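# Put the matching-width blank into the vise

## Task

Work out which plain metal blank has the same width as the dark setting master and place it in the vise. It must rest on the two low parallel bars between the jaws, with its original face up or flipped over. It must sit against both the fixed jaw (the end block that has no hoses) and the work stop (the short rod between the jaws). Every other block must finish fully on the plate it began on, upright or flipped, and must not rest on another block or on a plate pin. The blank has to stay in place without the robot holding it. Anything the robot touches at the end must not settle by more than about a fingernail's width once released.

## Robot and tools

Robot: one six-joint arm (upper arm 419 mm, forearm 453 mm) carrying a Robotiq 140 two-finger gripper. There is only one arm, so every command row is for that one gripper. The reference picture (job sheet 1) can be viewed with show_instructions.

Frames. Results give poses in the scene frame. Its origin is on the table top below the arm base, +z is up, and +y is to the left when looking along +x. Motion offsets are given in the gripper's own axes instead. The fingers point along gripper +z and close along gripper y. end_effector_position is the point between the pads when they are shut. The fingertips extend about 33 mm past it when closed and 9 mm when fully open. Closing pushes the tips about 24 mm further out, so leave that much clearance over a surface.

execute_actions(actions). actions is a list of actions. Each action is a table of up to 15 rows, and each row lasts one 1/30 s control step. If a table has fewer than 15 rows, its last row repeats to fill the action. A row is 9 numbers, each in [-1, 1], in this order: dx, dy, dz, rx, ry, rz, position, force_limit, speed.
- dx to rz are an offset, not a pose. They are measured from the gripper pose measured when that action began, or, for the first action in a call, from the last reported pose. They are in gripper axes, and every row counts from that same starting pose. On the scale, 1.0 equals 0.6 m for dx, dy, dz and 180 degrees for rx, ry, rz. The three rotation numbers form one rotation vector.
- position is an absolute finger opening. +1 is fully open (140 mm), about -0.8 puts the pads together, and -1 closes until something blocks the fingers.
- force_limit sets the grip force. For parts up to 40 mm wide it is roughly 14 N at -1, 60 N at 0 and 107 N at +1.
- speed sets the finger speed: about 30 mm/s at -1, 140 at 0 and 250 at +1.
An empty list just returns the current state and images. Each step, the commanded pose is clipped to within 70 mm and 16 degrees of the measured pose. Long offsets may therefore need several actions, and after an action the arm stops at the last clipped pose.

move(target, speed, stop_force, blocking). target is one 9-number row laid out as above. It is an offset in gripper axes from the pose in the latest result that showed one, and the gripper follows a straight path toward it. The finger numbers are sent at the start. speed is the top path speed in m/s, from 0.002 to 0.5 (default 0.25); turning is capped at twice that value in rad/s. The path lasts 0.5 to 10 s. stop_force (optional, 20 to 80 N) ends the path when the push against the motion rises by that amount; the gripper then backs off two steps and holds. It is read along the line to the target, so it is unreliable on moves that rotate, and it is refused in the first 0.2 s of a scene. Use it with slow speeds when approaching contact, and leave it out when moving away from something you are pressing on. blocking=false returns after 0.5 s while the arm keeps moving; it cannot be combined with stop_force. While such a move runs, follow it with wait or stop. The move line reports the ending (done, off_target, moving, held, fault, or contact, which takes priority) and the limits that acted. limits=paced means the sent pose was clipped. limits=held means some steps were blocked by a check.

wait(seconds): 0 to 10 s, holding the last command. It returns early if a running move finishes. stop(): brakes a running move; the fingers keep going. zoom_image(camera, region): camera is one of cam_head_left, cam_head_right, cam_high, cam_low, cam_wrist. region is [x0, y0, x1, y1] in pixels of that camera's last image, at most 504 by 504. The images are 504x504, except cam_wrist, which is 616x616 fisheye. read_manual(section) returns licence texts. finished_scene(scene) ends the scene and cannot be undone, so call it only when the blank rests settled in the vise.

Results. The state line gives end_effector_position in metres and end_effector_quat_wxyz. Printed positions may drift at long reach. "Hand target" is the pose the controller is currently driving toward. "pose unreachable" means the clearance check changed or blocked the command. object_status codes: 0 moving, 1 blocked while opening, 2 blocked while closing (a real grip), 3 reached the set position or the pads touched. To confirm a grip, close with -1 and look for 2. To squeeze harder during a grip, raise force_limit and change position slightly, for example to -0.98. position_measured is in counts: 3 is open and 230 is pads together. Flange force is an estimate of the outside force on the gripper, including any held load; "no reading" means no estimate is available. MOTOR HOT warns that a motor is near its heat limit; reaching it sets the brakes.

Cautions. The arm is stiff, so even small overshoot into a hard surface can cause a fault. A torque fault (load limits: 152 N m for the three big joints, 38 N m for the wrist joints) or an outside force of 150 N freezes the arm for 10 s and discards the rest of the call. Approach slowly and avoid slams, drops, hard pushes and knocking blocks or anything else off the table. Held parts may occasionally be tugged, and loose items may be nudged, by outside disturbances.

Each tool is called after "Call:" as name([rows], argument=value, ...), one row to a line, values as JSON.

## Session

Call:
execute_actions(actions=[])

Scene clock: 0.00 s.
end_effector_position=(+0.4189, +0.0307, +0.3450) position_measured=3 object_status=3 end_effector_quat_wxyz=(+0.726, +0.632, -0.209, +0.174)
Joint positions: [ 1.18   0.296 -0.471  0.446 -2.364 -1.014]
Joint velocities: [-0.    -0.001  0.    -0.     0.    -0.   ]
Flange force (N, the push that the arm receives, along the gripper's own x y z axes): no reading
Hand target: +0.419, +0.031, +0.345; +0.726, +0.632, -0.209, +0.174

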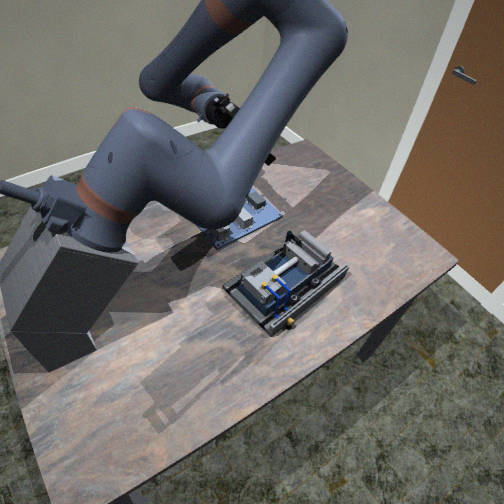

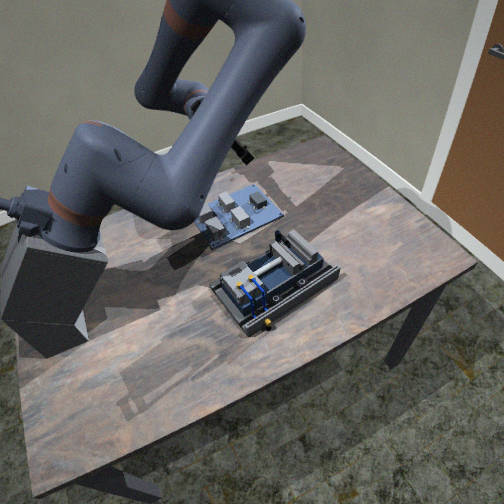

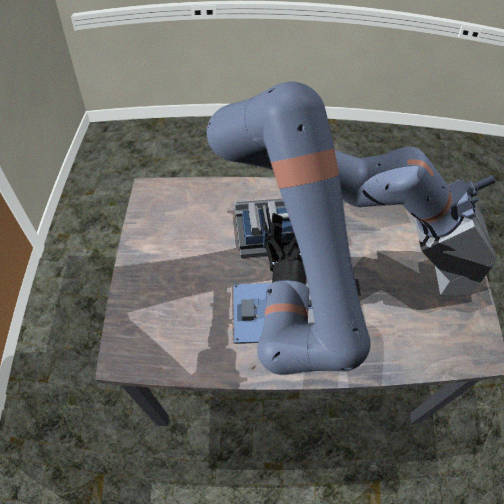

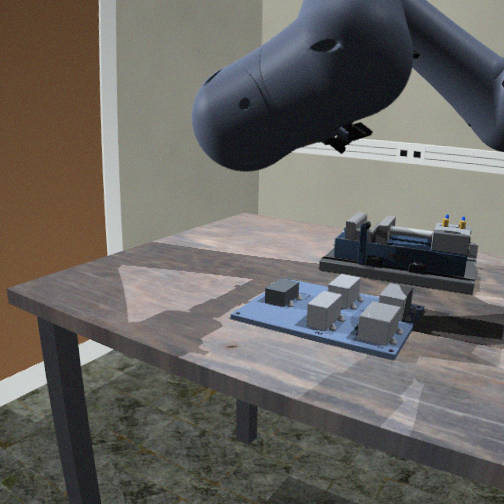

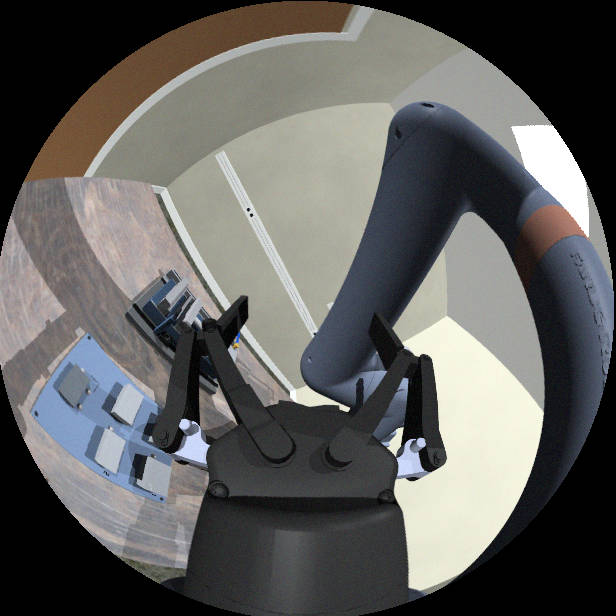

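Call:
execute_actions(actions=[])

Scene clock: 34.80 s.
end_effector_position=(+0.4189, +0.0307, +0.3450) position_measured=3 object_status=3 end_effector_quat_wxyz=(+0.726, +0.632, -0.209, +0.174)
Joint positions: [ 1.18   0.296 -0.471  0.446 -2.364 -1.014]
Joint velocities: [-0.001 -0.001 -0.     0.001  0.    -0.001]
Flange force (N, the push that the arm receives, along the gripper's own x y z axes): [1.4 -0.6 8.1]
Hand target: +0.419, +0.031, +0.345; +0.726, +0.632, -0.209, +0.174

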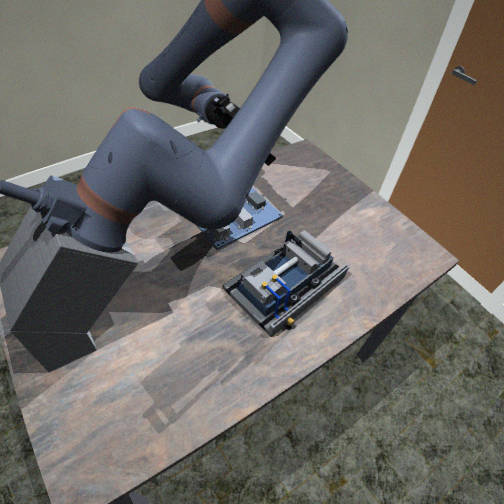

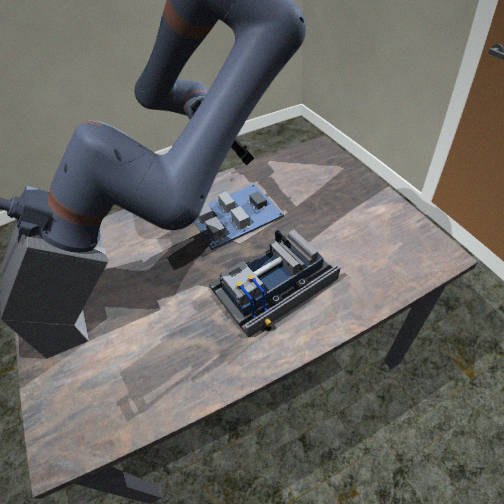

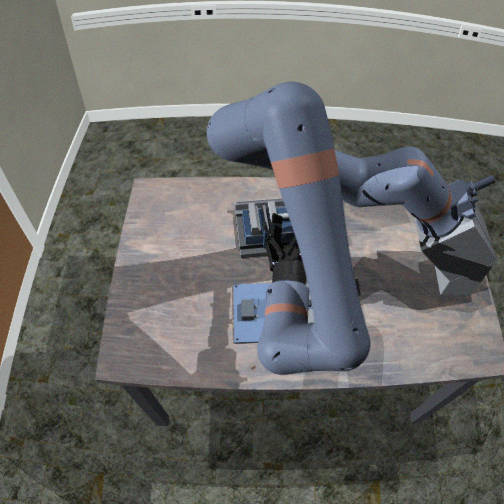

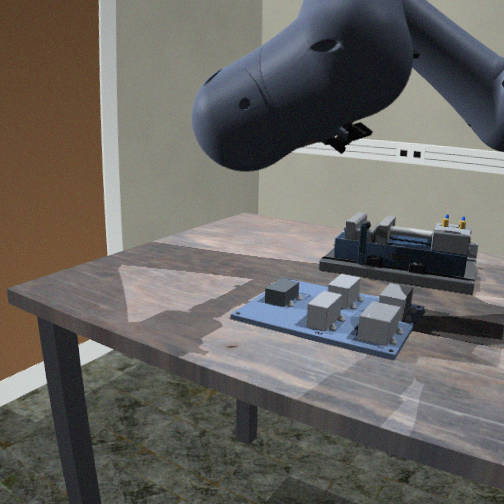

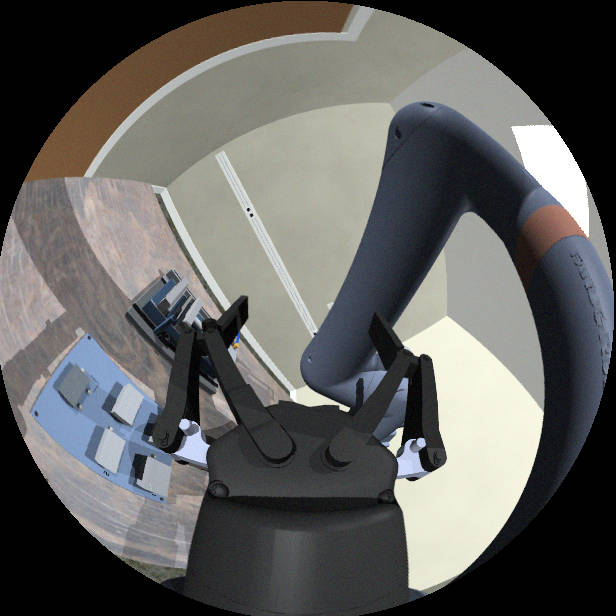

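Call:
move(target=[-0.0388,-0.1920,-0.2278,0.5378,0.3299,-0.5026,0,-0.3,0], speed=0.4)

Scene clock: 150.73 s.
end_effector_position=(+0.4698, +0.1507, +0.2201) position_measured=129 object_status=3 end_effector_quat_wxyz=(-0.001, +0.707, +0.707, +0.000)
Joint positions: [ 1.348 -0.701 -0.86   0.786 -1.273  1.669]
Joint velocities: [-0.006  0.004  0.005 -0.007  0.002  0.009]
Flange force (N, the push that the arm receives, along the gripper's own x y z axes): [-3.1 -2.6 -0.1]
Hand target: +0.470, +0.151, +0.220; -0.001, +0.707, +0.707, +0.000
Off the commanded pose: 0.001 m, 0 deg.
move: done

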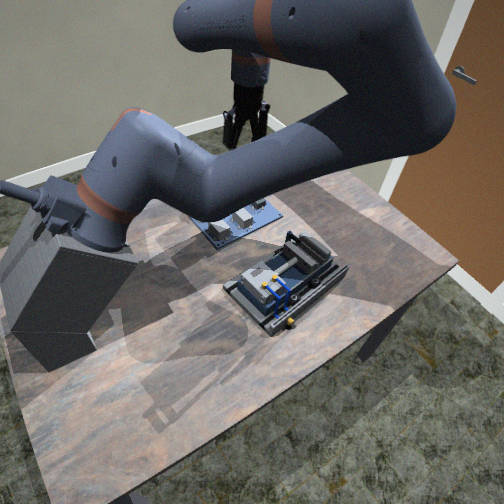

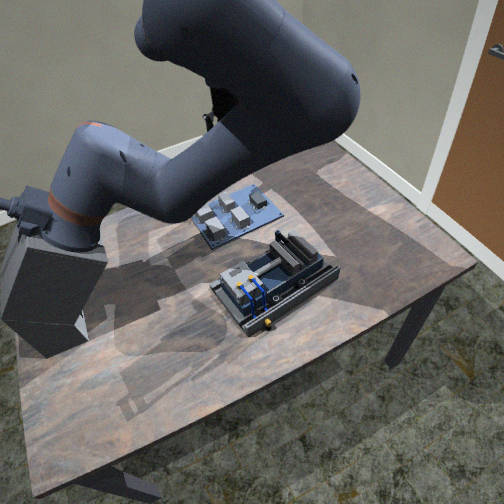

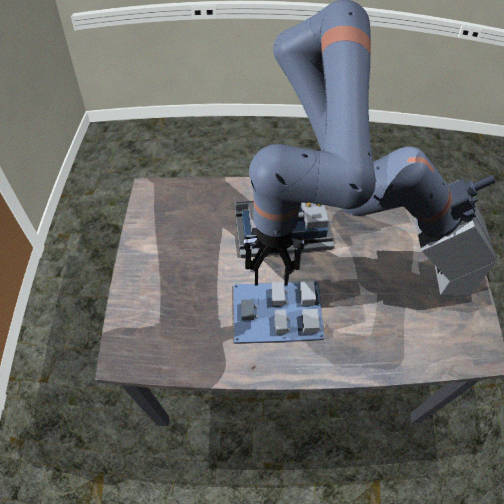

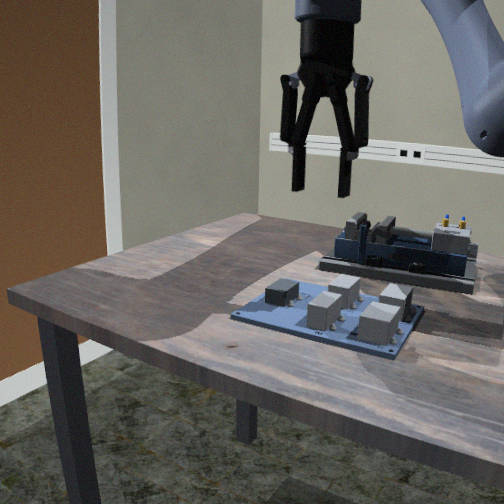

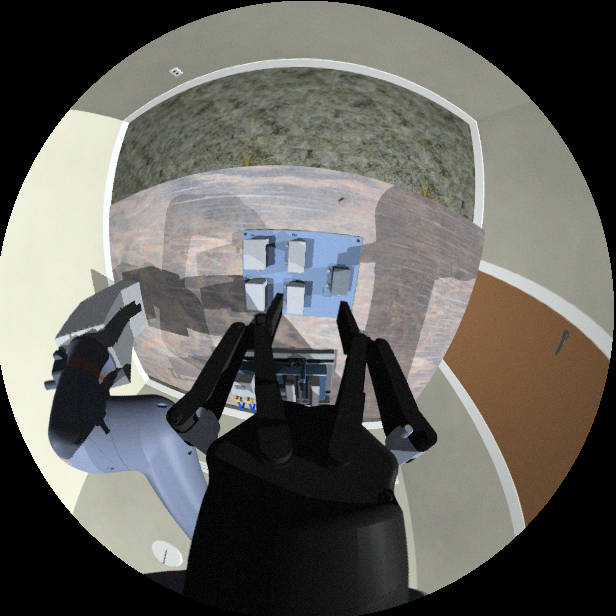

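Call:
zoom_image(camera="cam_wrist", region=[235, 220, 375, 330])

Call:
zoom_image(camera="cam_high", region=[225, 270, 335, 355])

Region (235, 220, 375, 330) of cam_wrist's 616x616 image, scaled by 3.600, with more detail than that image has; it fills the top 396 rows of this view, and the rest is white.

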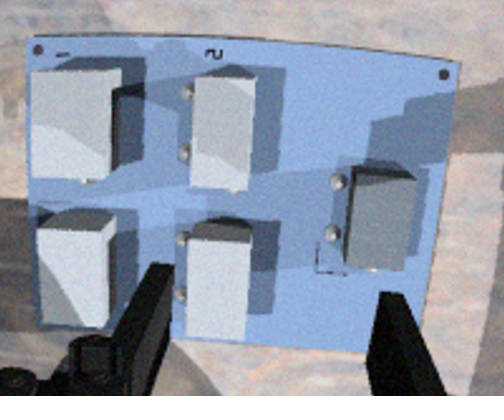

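Region (225, 270, 335, 355) of cam_high's 504x504 image, scaled by 4.582, with more detail than that image has; it fills the top 389 rows of this view, and the rest is white.

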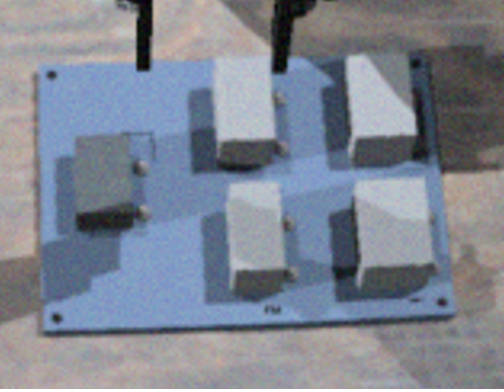

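Call:
zoom_image(camera="cam_wrist", region=[315, 255, 365, 305])

Call:
zoom_image(camera="cam_wrist", region=[275, 230, 325, 280])

Call:
zoom_image(camera="cam_wrist", region=[275, 270, 325, 320])

Call:
zoom_image(camera="cam_wrist", region=[235, 270, 285, 320])

Call:
zoom_image(camera="cam_wrist", region=[235, 228, 285, 278])

Region (315, 255, 365, 305) of cam_wrist's 616x616 image, scaled by 10.080, with more detail than that image has.

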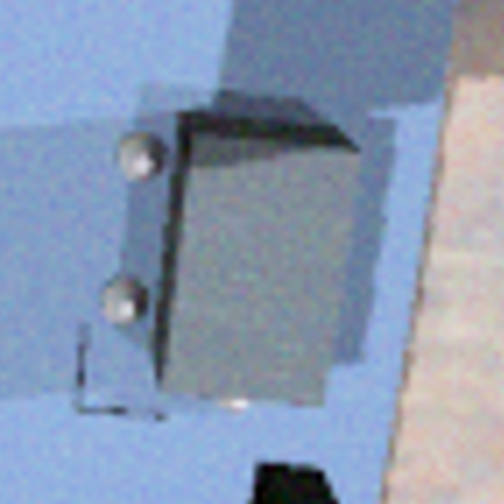

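Region (275, 230, 325, 280) of cam_wrist's 616x616 image, scaled by 10.080, with more detail than that image has.

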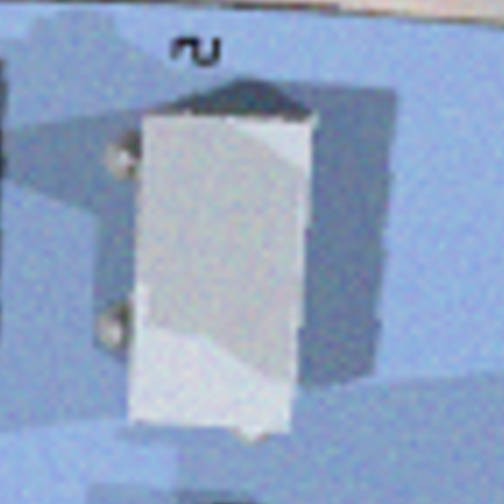

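Region (275, 270, 325, 320) of cam_wrist's 616x616 image, scaled by 10.080, with more detail than that image has.

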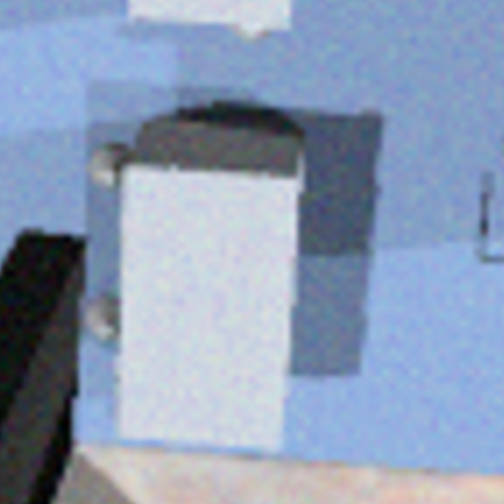

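Region (235, 270, 285, 320) of cam_wrist's 616x616 image, scaled by 10.080, with more detail than that image has.

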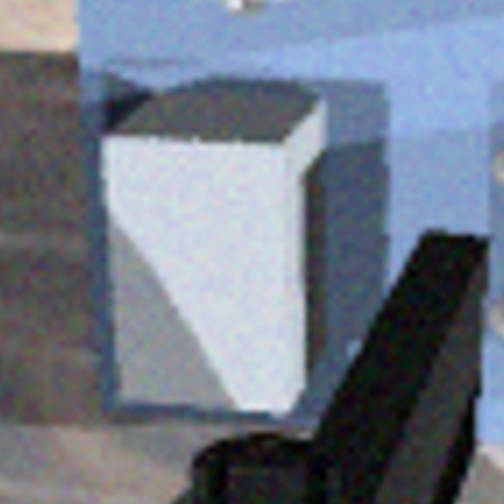

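Region (235, 228, 285, 278) of cam_wrist's 616x616 image, scaled by 10.080, with more detail than that image has.

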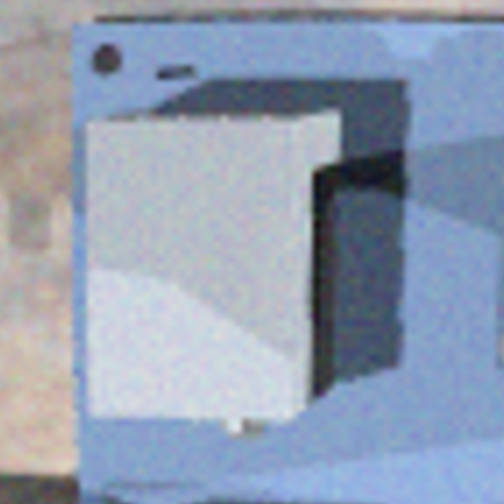

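Call:
move(target=[-0.0162,0.0957,0.2250,0,0,-0.0139,-0.15,-0.3,0], speed=0.25)

Scene clock: 272.00 s.
end_effector_position=(+0.5268, +0.1410, +0.0848) position_measured=148 object_status=3 end_effector_quat_wxyz=(-0.001, +0.692, +0.722, +0.000)
Joint positions: [ 0.822 -0.363 -0.812  0.855 -0.71   1.873]
Joint velocities: [-0.001  0.001  0.001  0.003  0.002  0.   ]
Flange force (N, the push that the arm receives, along the gripper's own x y z axes): [-2.2 -4.0 -3.3]
Hand target: +0.527, +0.141, +0.085; -0.001, +0.692, +0.722, +0.000
Off the commanded pose: 0.000 m, 0 deg.
move: done

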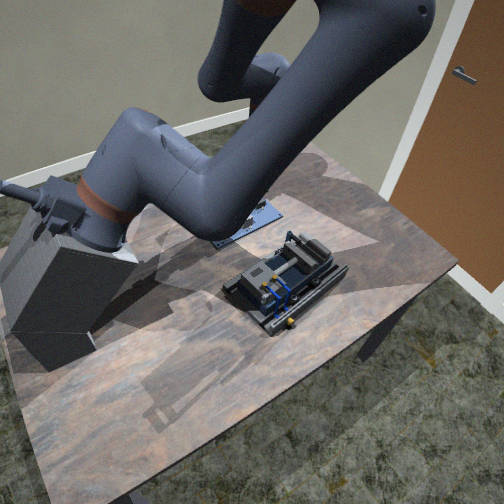

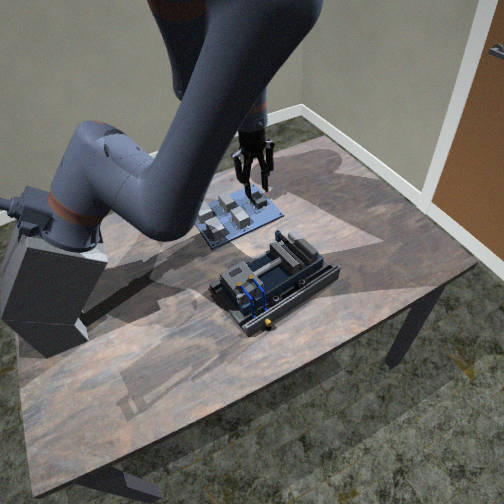

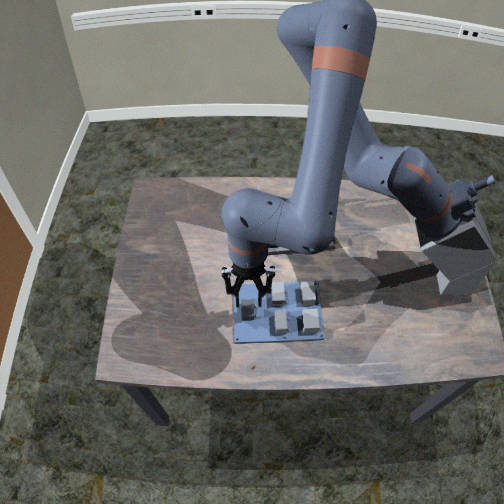

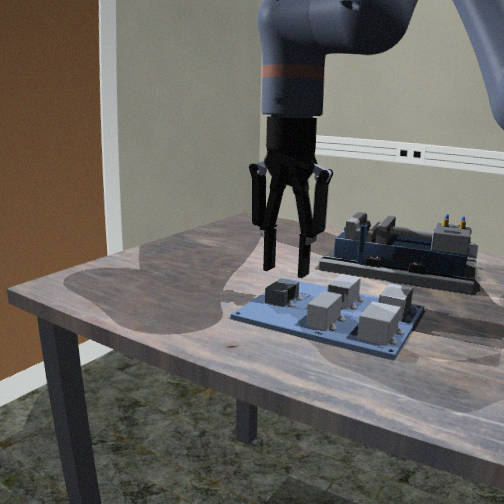

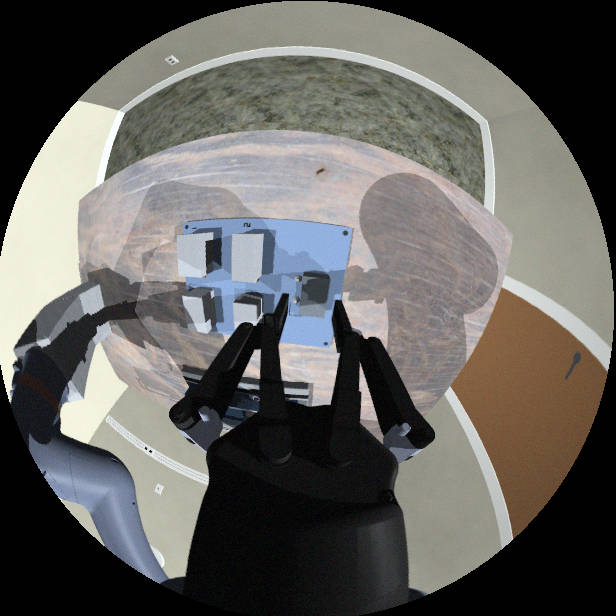

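Call:
zoom_image(camera="cam_wrist", region=[275, 260, 355, 330])

Region (275, 260, 355, 330) of cam_wrist's 616x616 image, scaled by 6.300, with more detail than that image has; it fills the top 441 rows of this view, and the rest is white.

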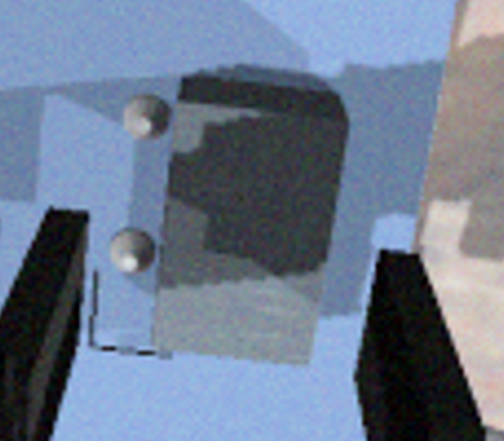

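Call:
move(target=[0.0028,0.0010,0.0597,0,0,0,-0.15,-0.3,0], speed=0.1)

Call:
execute_actions([
  [[0,0,0,0,0,0,-1,-0.3,-0.5]],
])

Scene clock: 294.03 s.
end_effector_position=(+0.5272, +0.1427, +0.0490) position_measured=148 object_status=3 end_effector_quat_wxyz=(-0.001, +0.692, +0.722, +0.000)
Joint positions: [ 0.746 -0.275 -0.819  0.933 -0.599  1.82 ]
Joint velocities: [-0.003 -0.    -0.     0.004  0.003 -0.004]
Flange force (N, the push that the arm receives, along the gripper's own x y z axes): [-2.9 -5.7 -1.4]
Hand target: +0.527, +0.143, +0.049; -0.001, +0.692, +0.722, +0.000
Off the commanded pose: 0.000 m, 0 deg.
move: done

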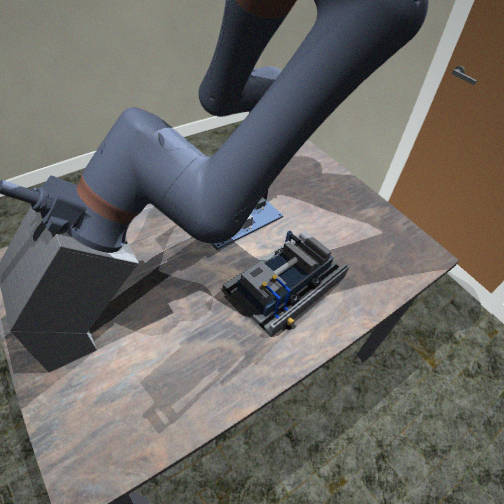

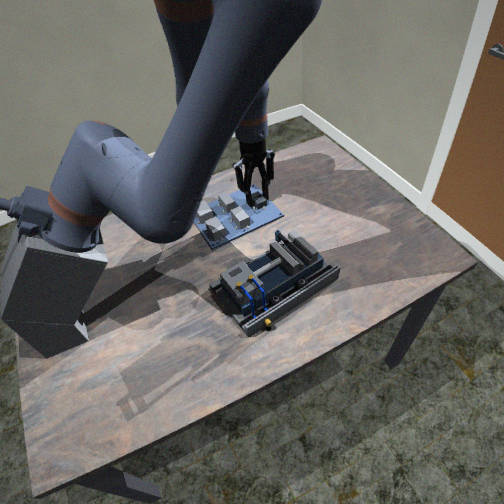

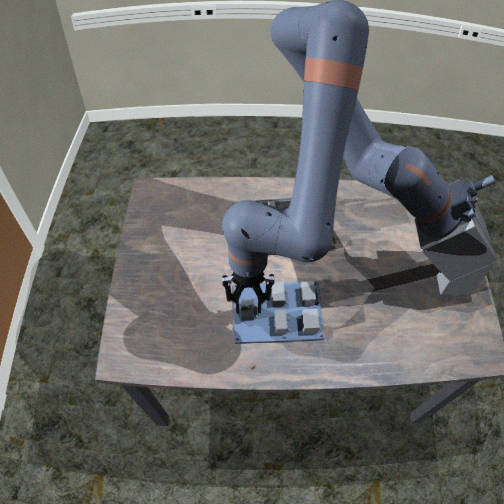

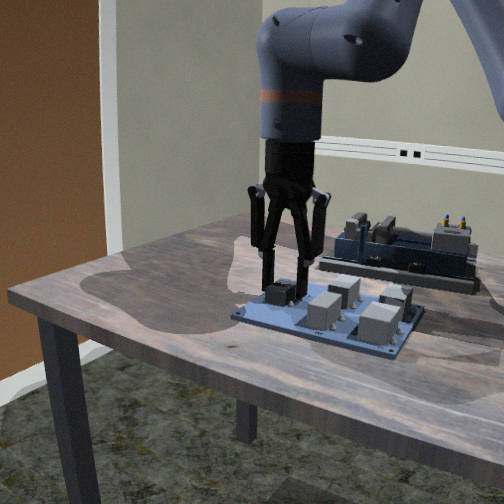

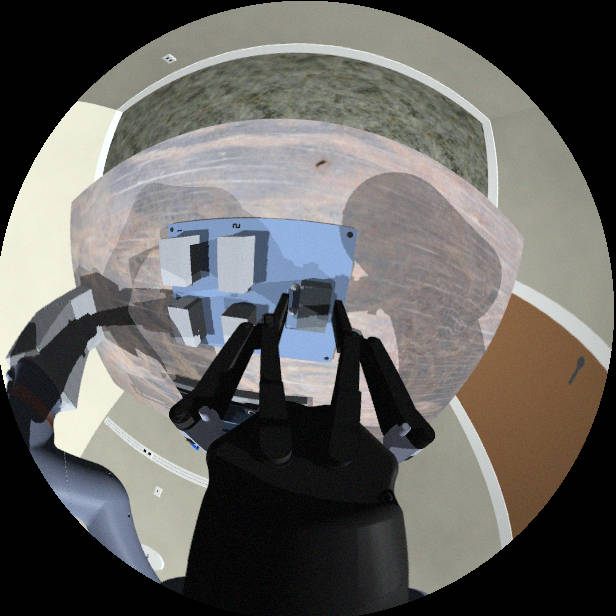

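Scene clock: 294.53 s.
end_effector_position=(+0.5273, +0.1428, +0.0491) position_measured=181 object_status=2 end_effector_quat_wxyz=(-0.001, +0.692, +0.722, +0.000)
Joint positions: [ 0.746 -0.275 -0.819  0.933 -0.599  1.82 ]
Joint velocities: [-0.    -0.002 -0.    -0.005  0.001 -0.   ]
Flange force (N, the push that the arm receives, along the gripper's own x y z axes): [-5.8 13.5 -23.0]
Hand target: +0.527, +0.143, +0.049; -0.001, +0.692, +0.722, +0.000
Off the commanded pose: 0.000 m, 0 deg.

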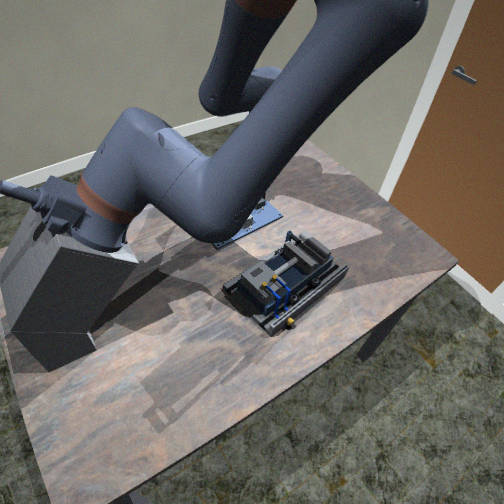

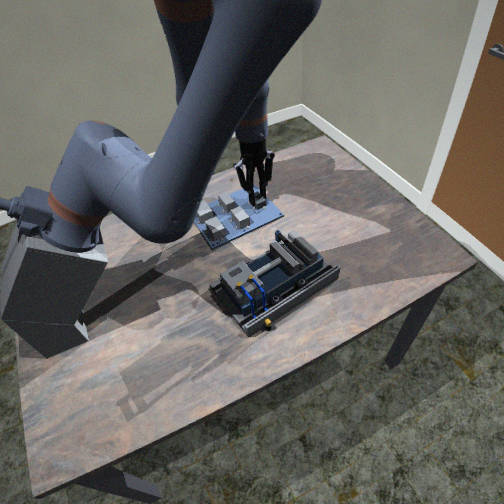

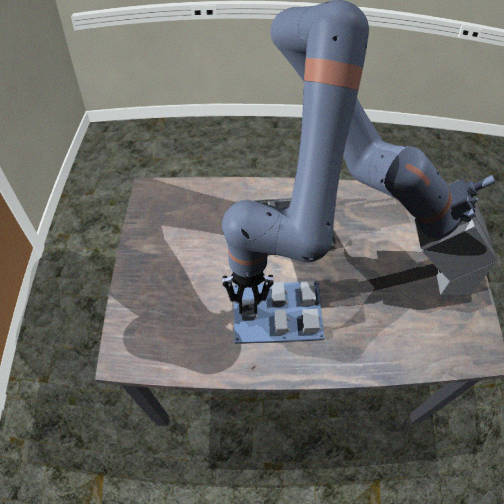

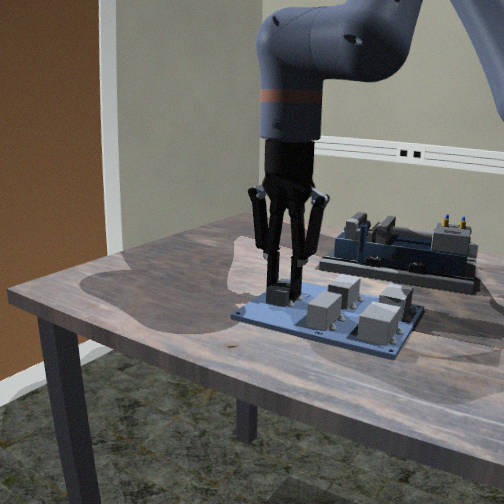

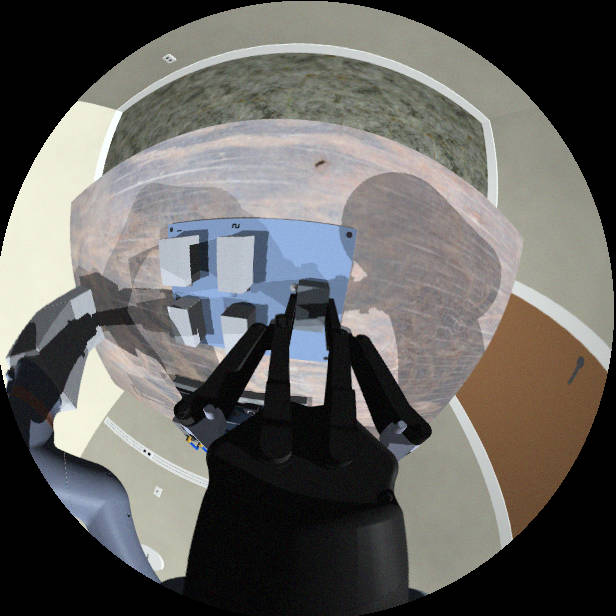

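Call:
execute_actions([
  [[0,0,0,0,0,0,-0.15,-0.3,0],[0,0,0,0,0,0,-0.15,-0.3,0],[0,0,0,0,0,0,-0.15,-0.3,0],[0,0,0,0,0,0,-0.15,-0.3,0],[0,0,0,0,0,0,-0.15,-0.3,0],[0,0,0,0,0,0,-0.15,-0.3,0],[0,0,-0.002,0,0,0,-0.15,-0.3,0],[0,0,-0.006,0,0,0,-0.15,-0.3,0],[0,0,-0.012,0,0,0,-0.15,-0.3,0],[0,0,-0.020,0,0,0,-0.15,-0.3,0],[0,0,-0.029,0,0,0,-0.15,-0.3,0],[0,0,-0.038,0,0,0,-0.15,-0.3,0],[0,0,-0.046,0,0,0,-0.15,-0.3,0],[0,0,-0.052,0,0,0,-0.15,-0.3,0],[0,0,-0.055,0,0,0,-0.15,-0.3,0]],
])

Scene clock: 318.53 s.
end_effector_position=(+0.5274, +0.1428, +0.0684) position_measured=148 object_status=3 end_effector_quat_wxyz=(-0.001, +0.692, +0.722, +0.001)
Joint positions: [ 0.788 -0.322 -0.816  0.89  -0.657  1.848]
Joint velocities: [ 0.254 -0.284  0.027 -0.241 -0.359  0.156]
Flange force (N, the push that the arm receives, along the gripper's own x y z axes): [-3.7 -6.4 -4.0]
Hand target: +0.527, +0.143, +0.080; -0.001, +0.692, +0.722, +0.001
Off the commanded pose: 0.014 m, 0 deg.

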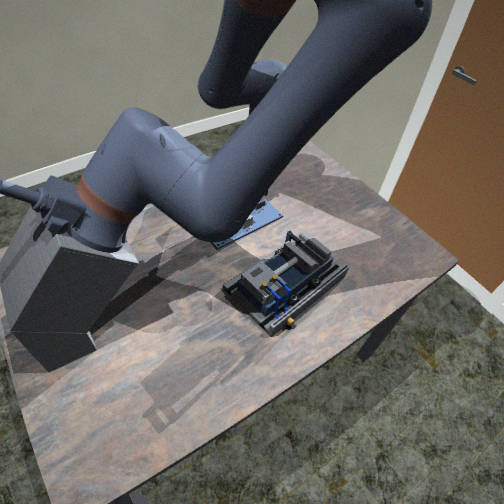

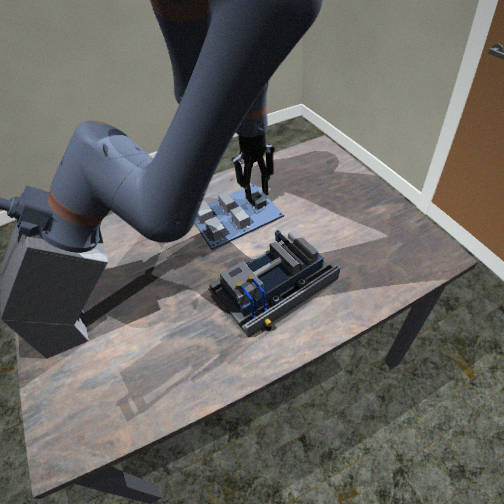

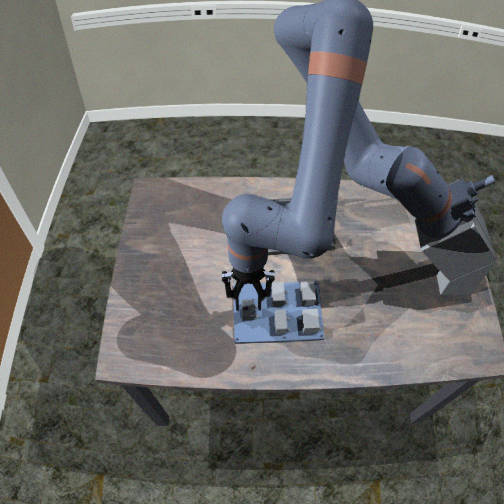

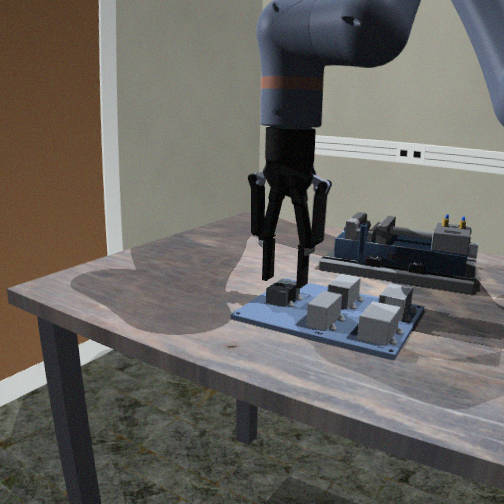

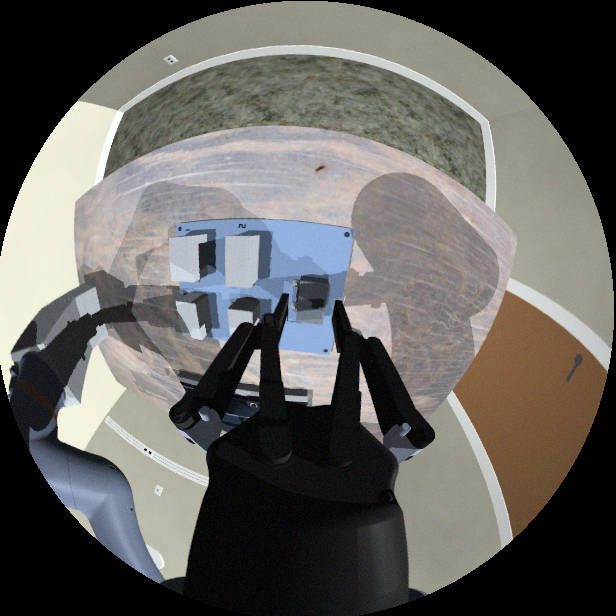

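Call:
move(target=[-0.0758,-0.1507,-0.0360,0,0,0,-0.15,-0.3,0], speed=0.2)

Scene clock: 328.40 s.
end_effector_position=(+0.4391, +0.0935, +0.0898) position_measured=148 object_status=3 end_effector_quat_wxyz=(-0.001, +0.692, +0.722, +0.001)
Joint positions: [ 0.85  -0.578 -1.072  0.903 -0.7    1.794]
Joint velocities: [ 0.003 -0.003 -0.001 -0.002 -0.003 -0.   ]
Flange force (N, the push that the arm receives, along the gripper's own x y z axes): [-2.8 -6.5 -3.7]
Hand target: +0.439, +0.093, +0.090; -0.001, +0.692, +0.722, +0.001
Off the commanded pose: 0.000 m, 0 deg.
move: done

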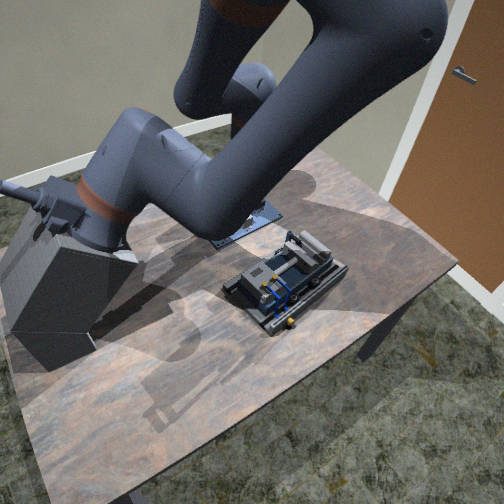

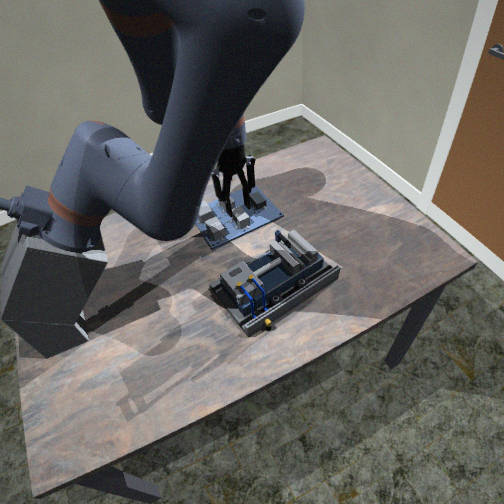

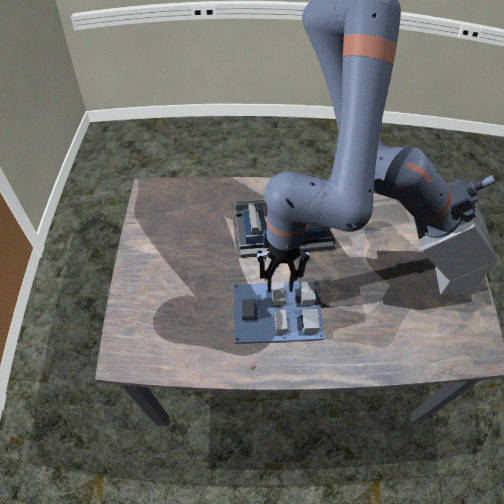

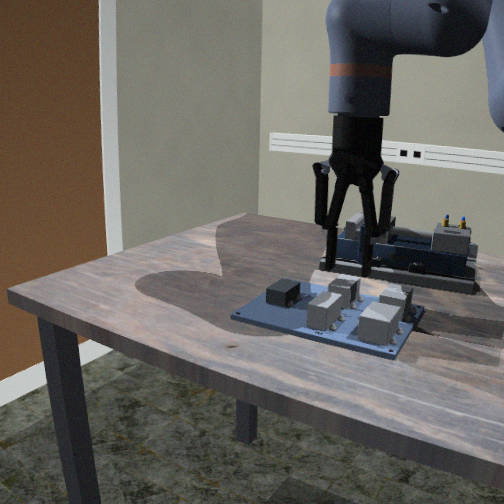

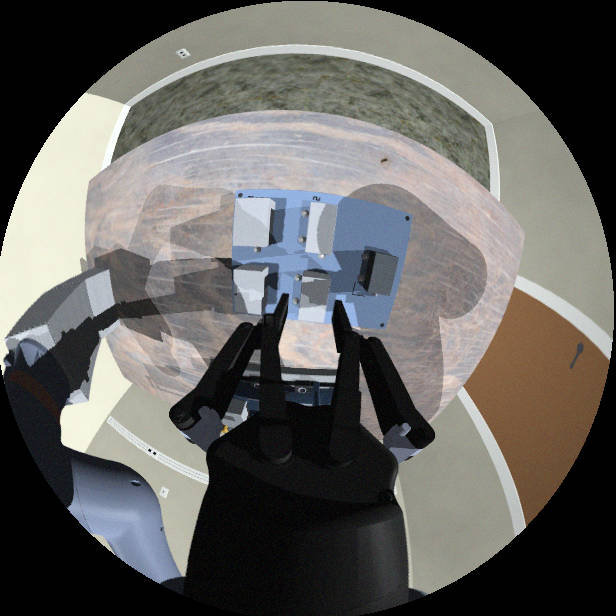

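Call:
zoom_image(camera="cam_wrist", region=[275, 260, 355, 330])

Call:
zoom_image(camera="cam_wrist", region=[285, 190, 355, 260])

Region (275, 260, 355, 330) of cam_wrist's 616x616 image, scaled by 6.300, with more detail than that image has; it fills the top 441 rows of this view, and the rest is white.

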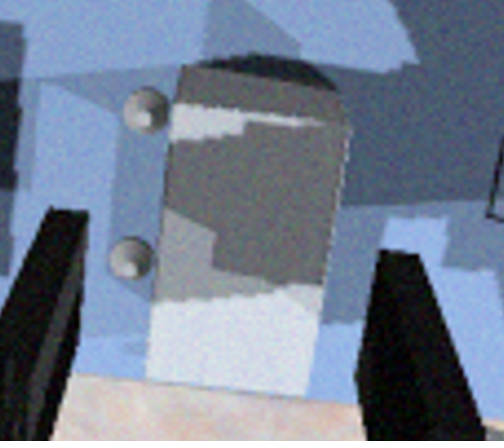

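Region (285, 190, 355, 260) of cam_wrist's 616x616 image, scaled by 7.200, with more detail than that image has.

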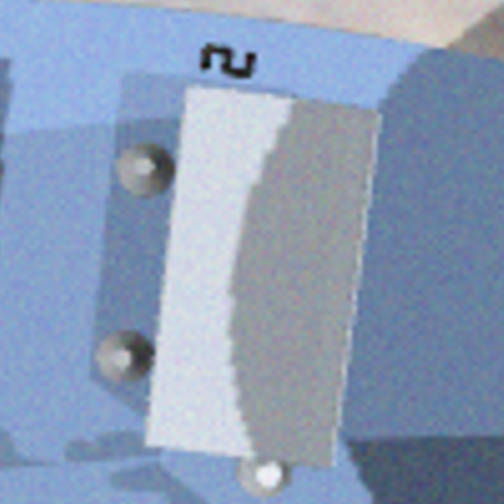

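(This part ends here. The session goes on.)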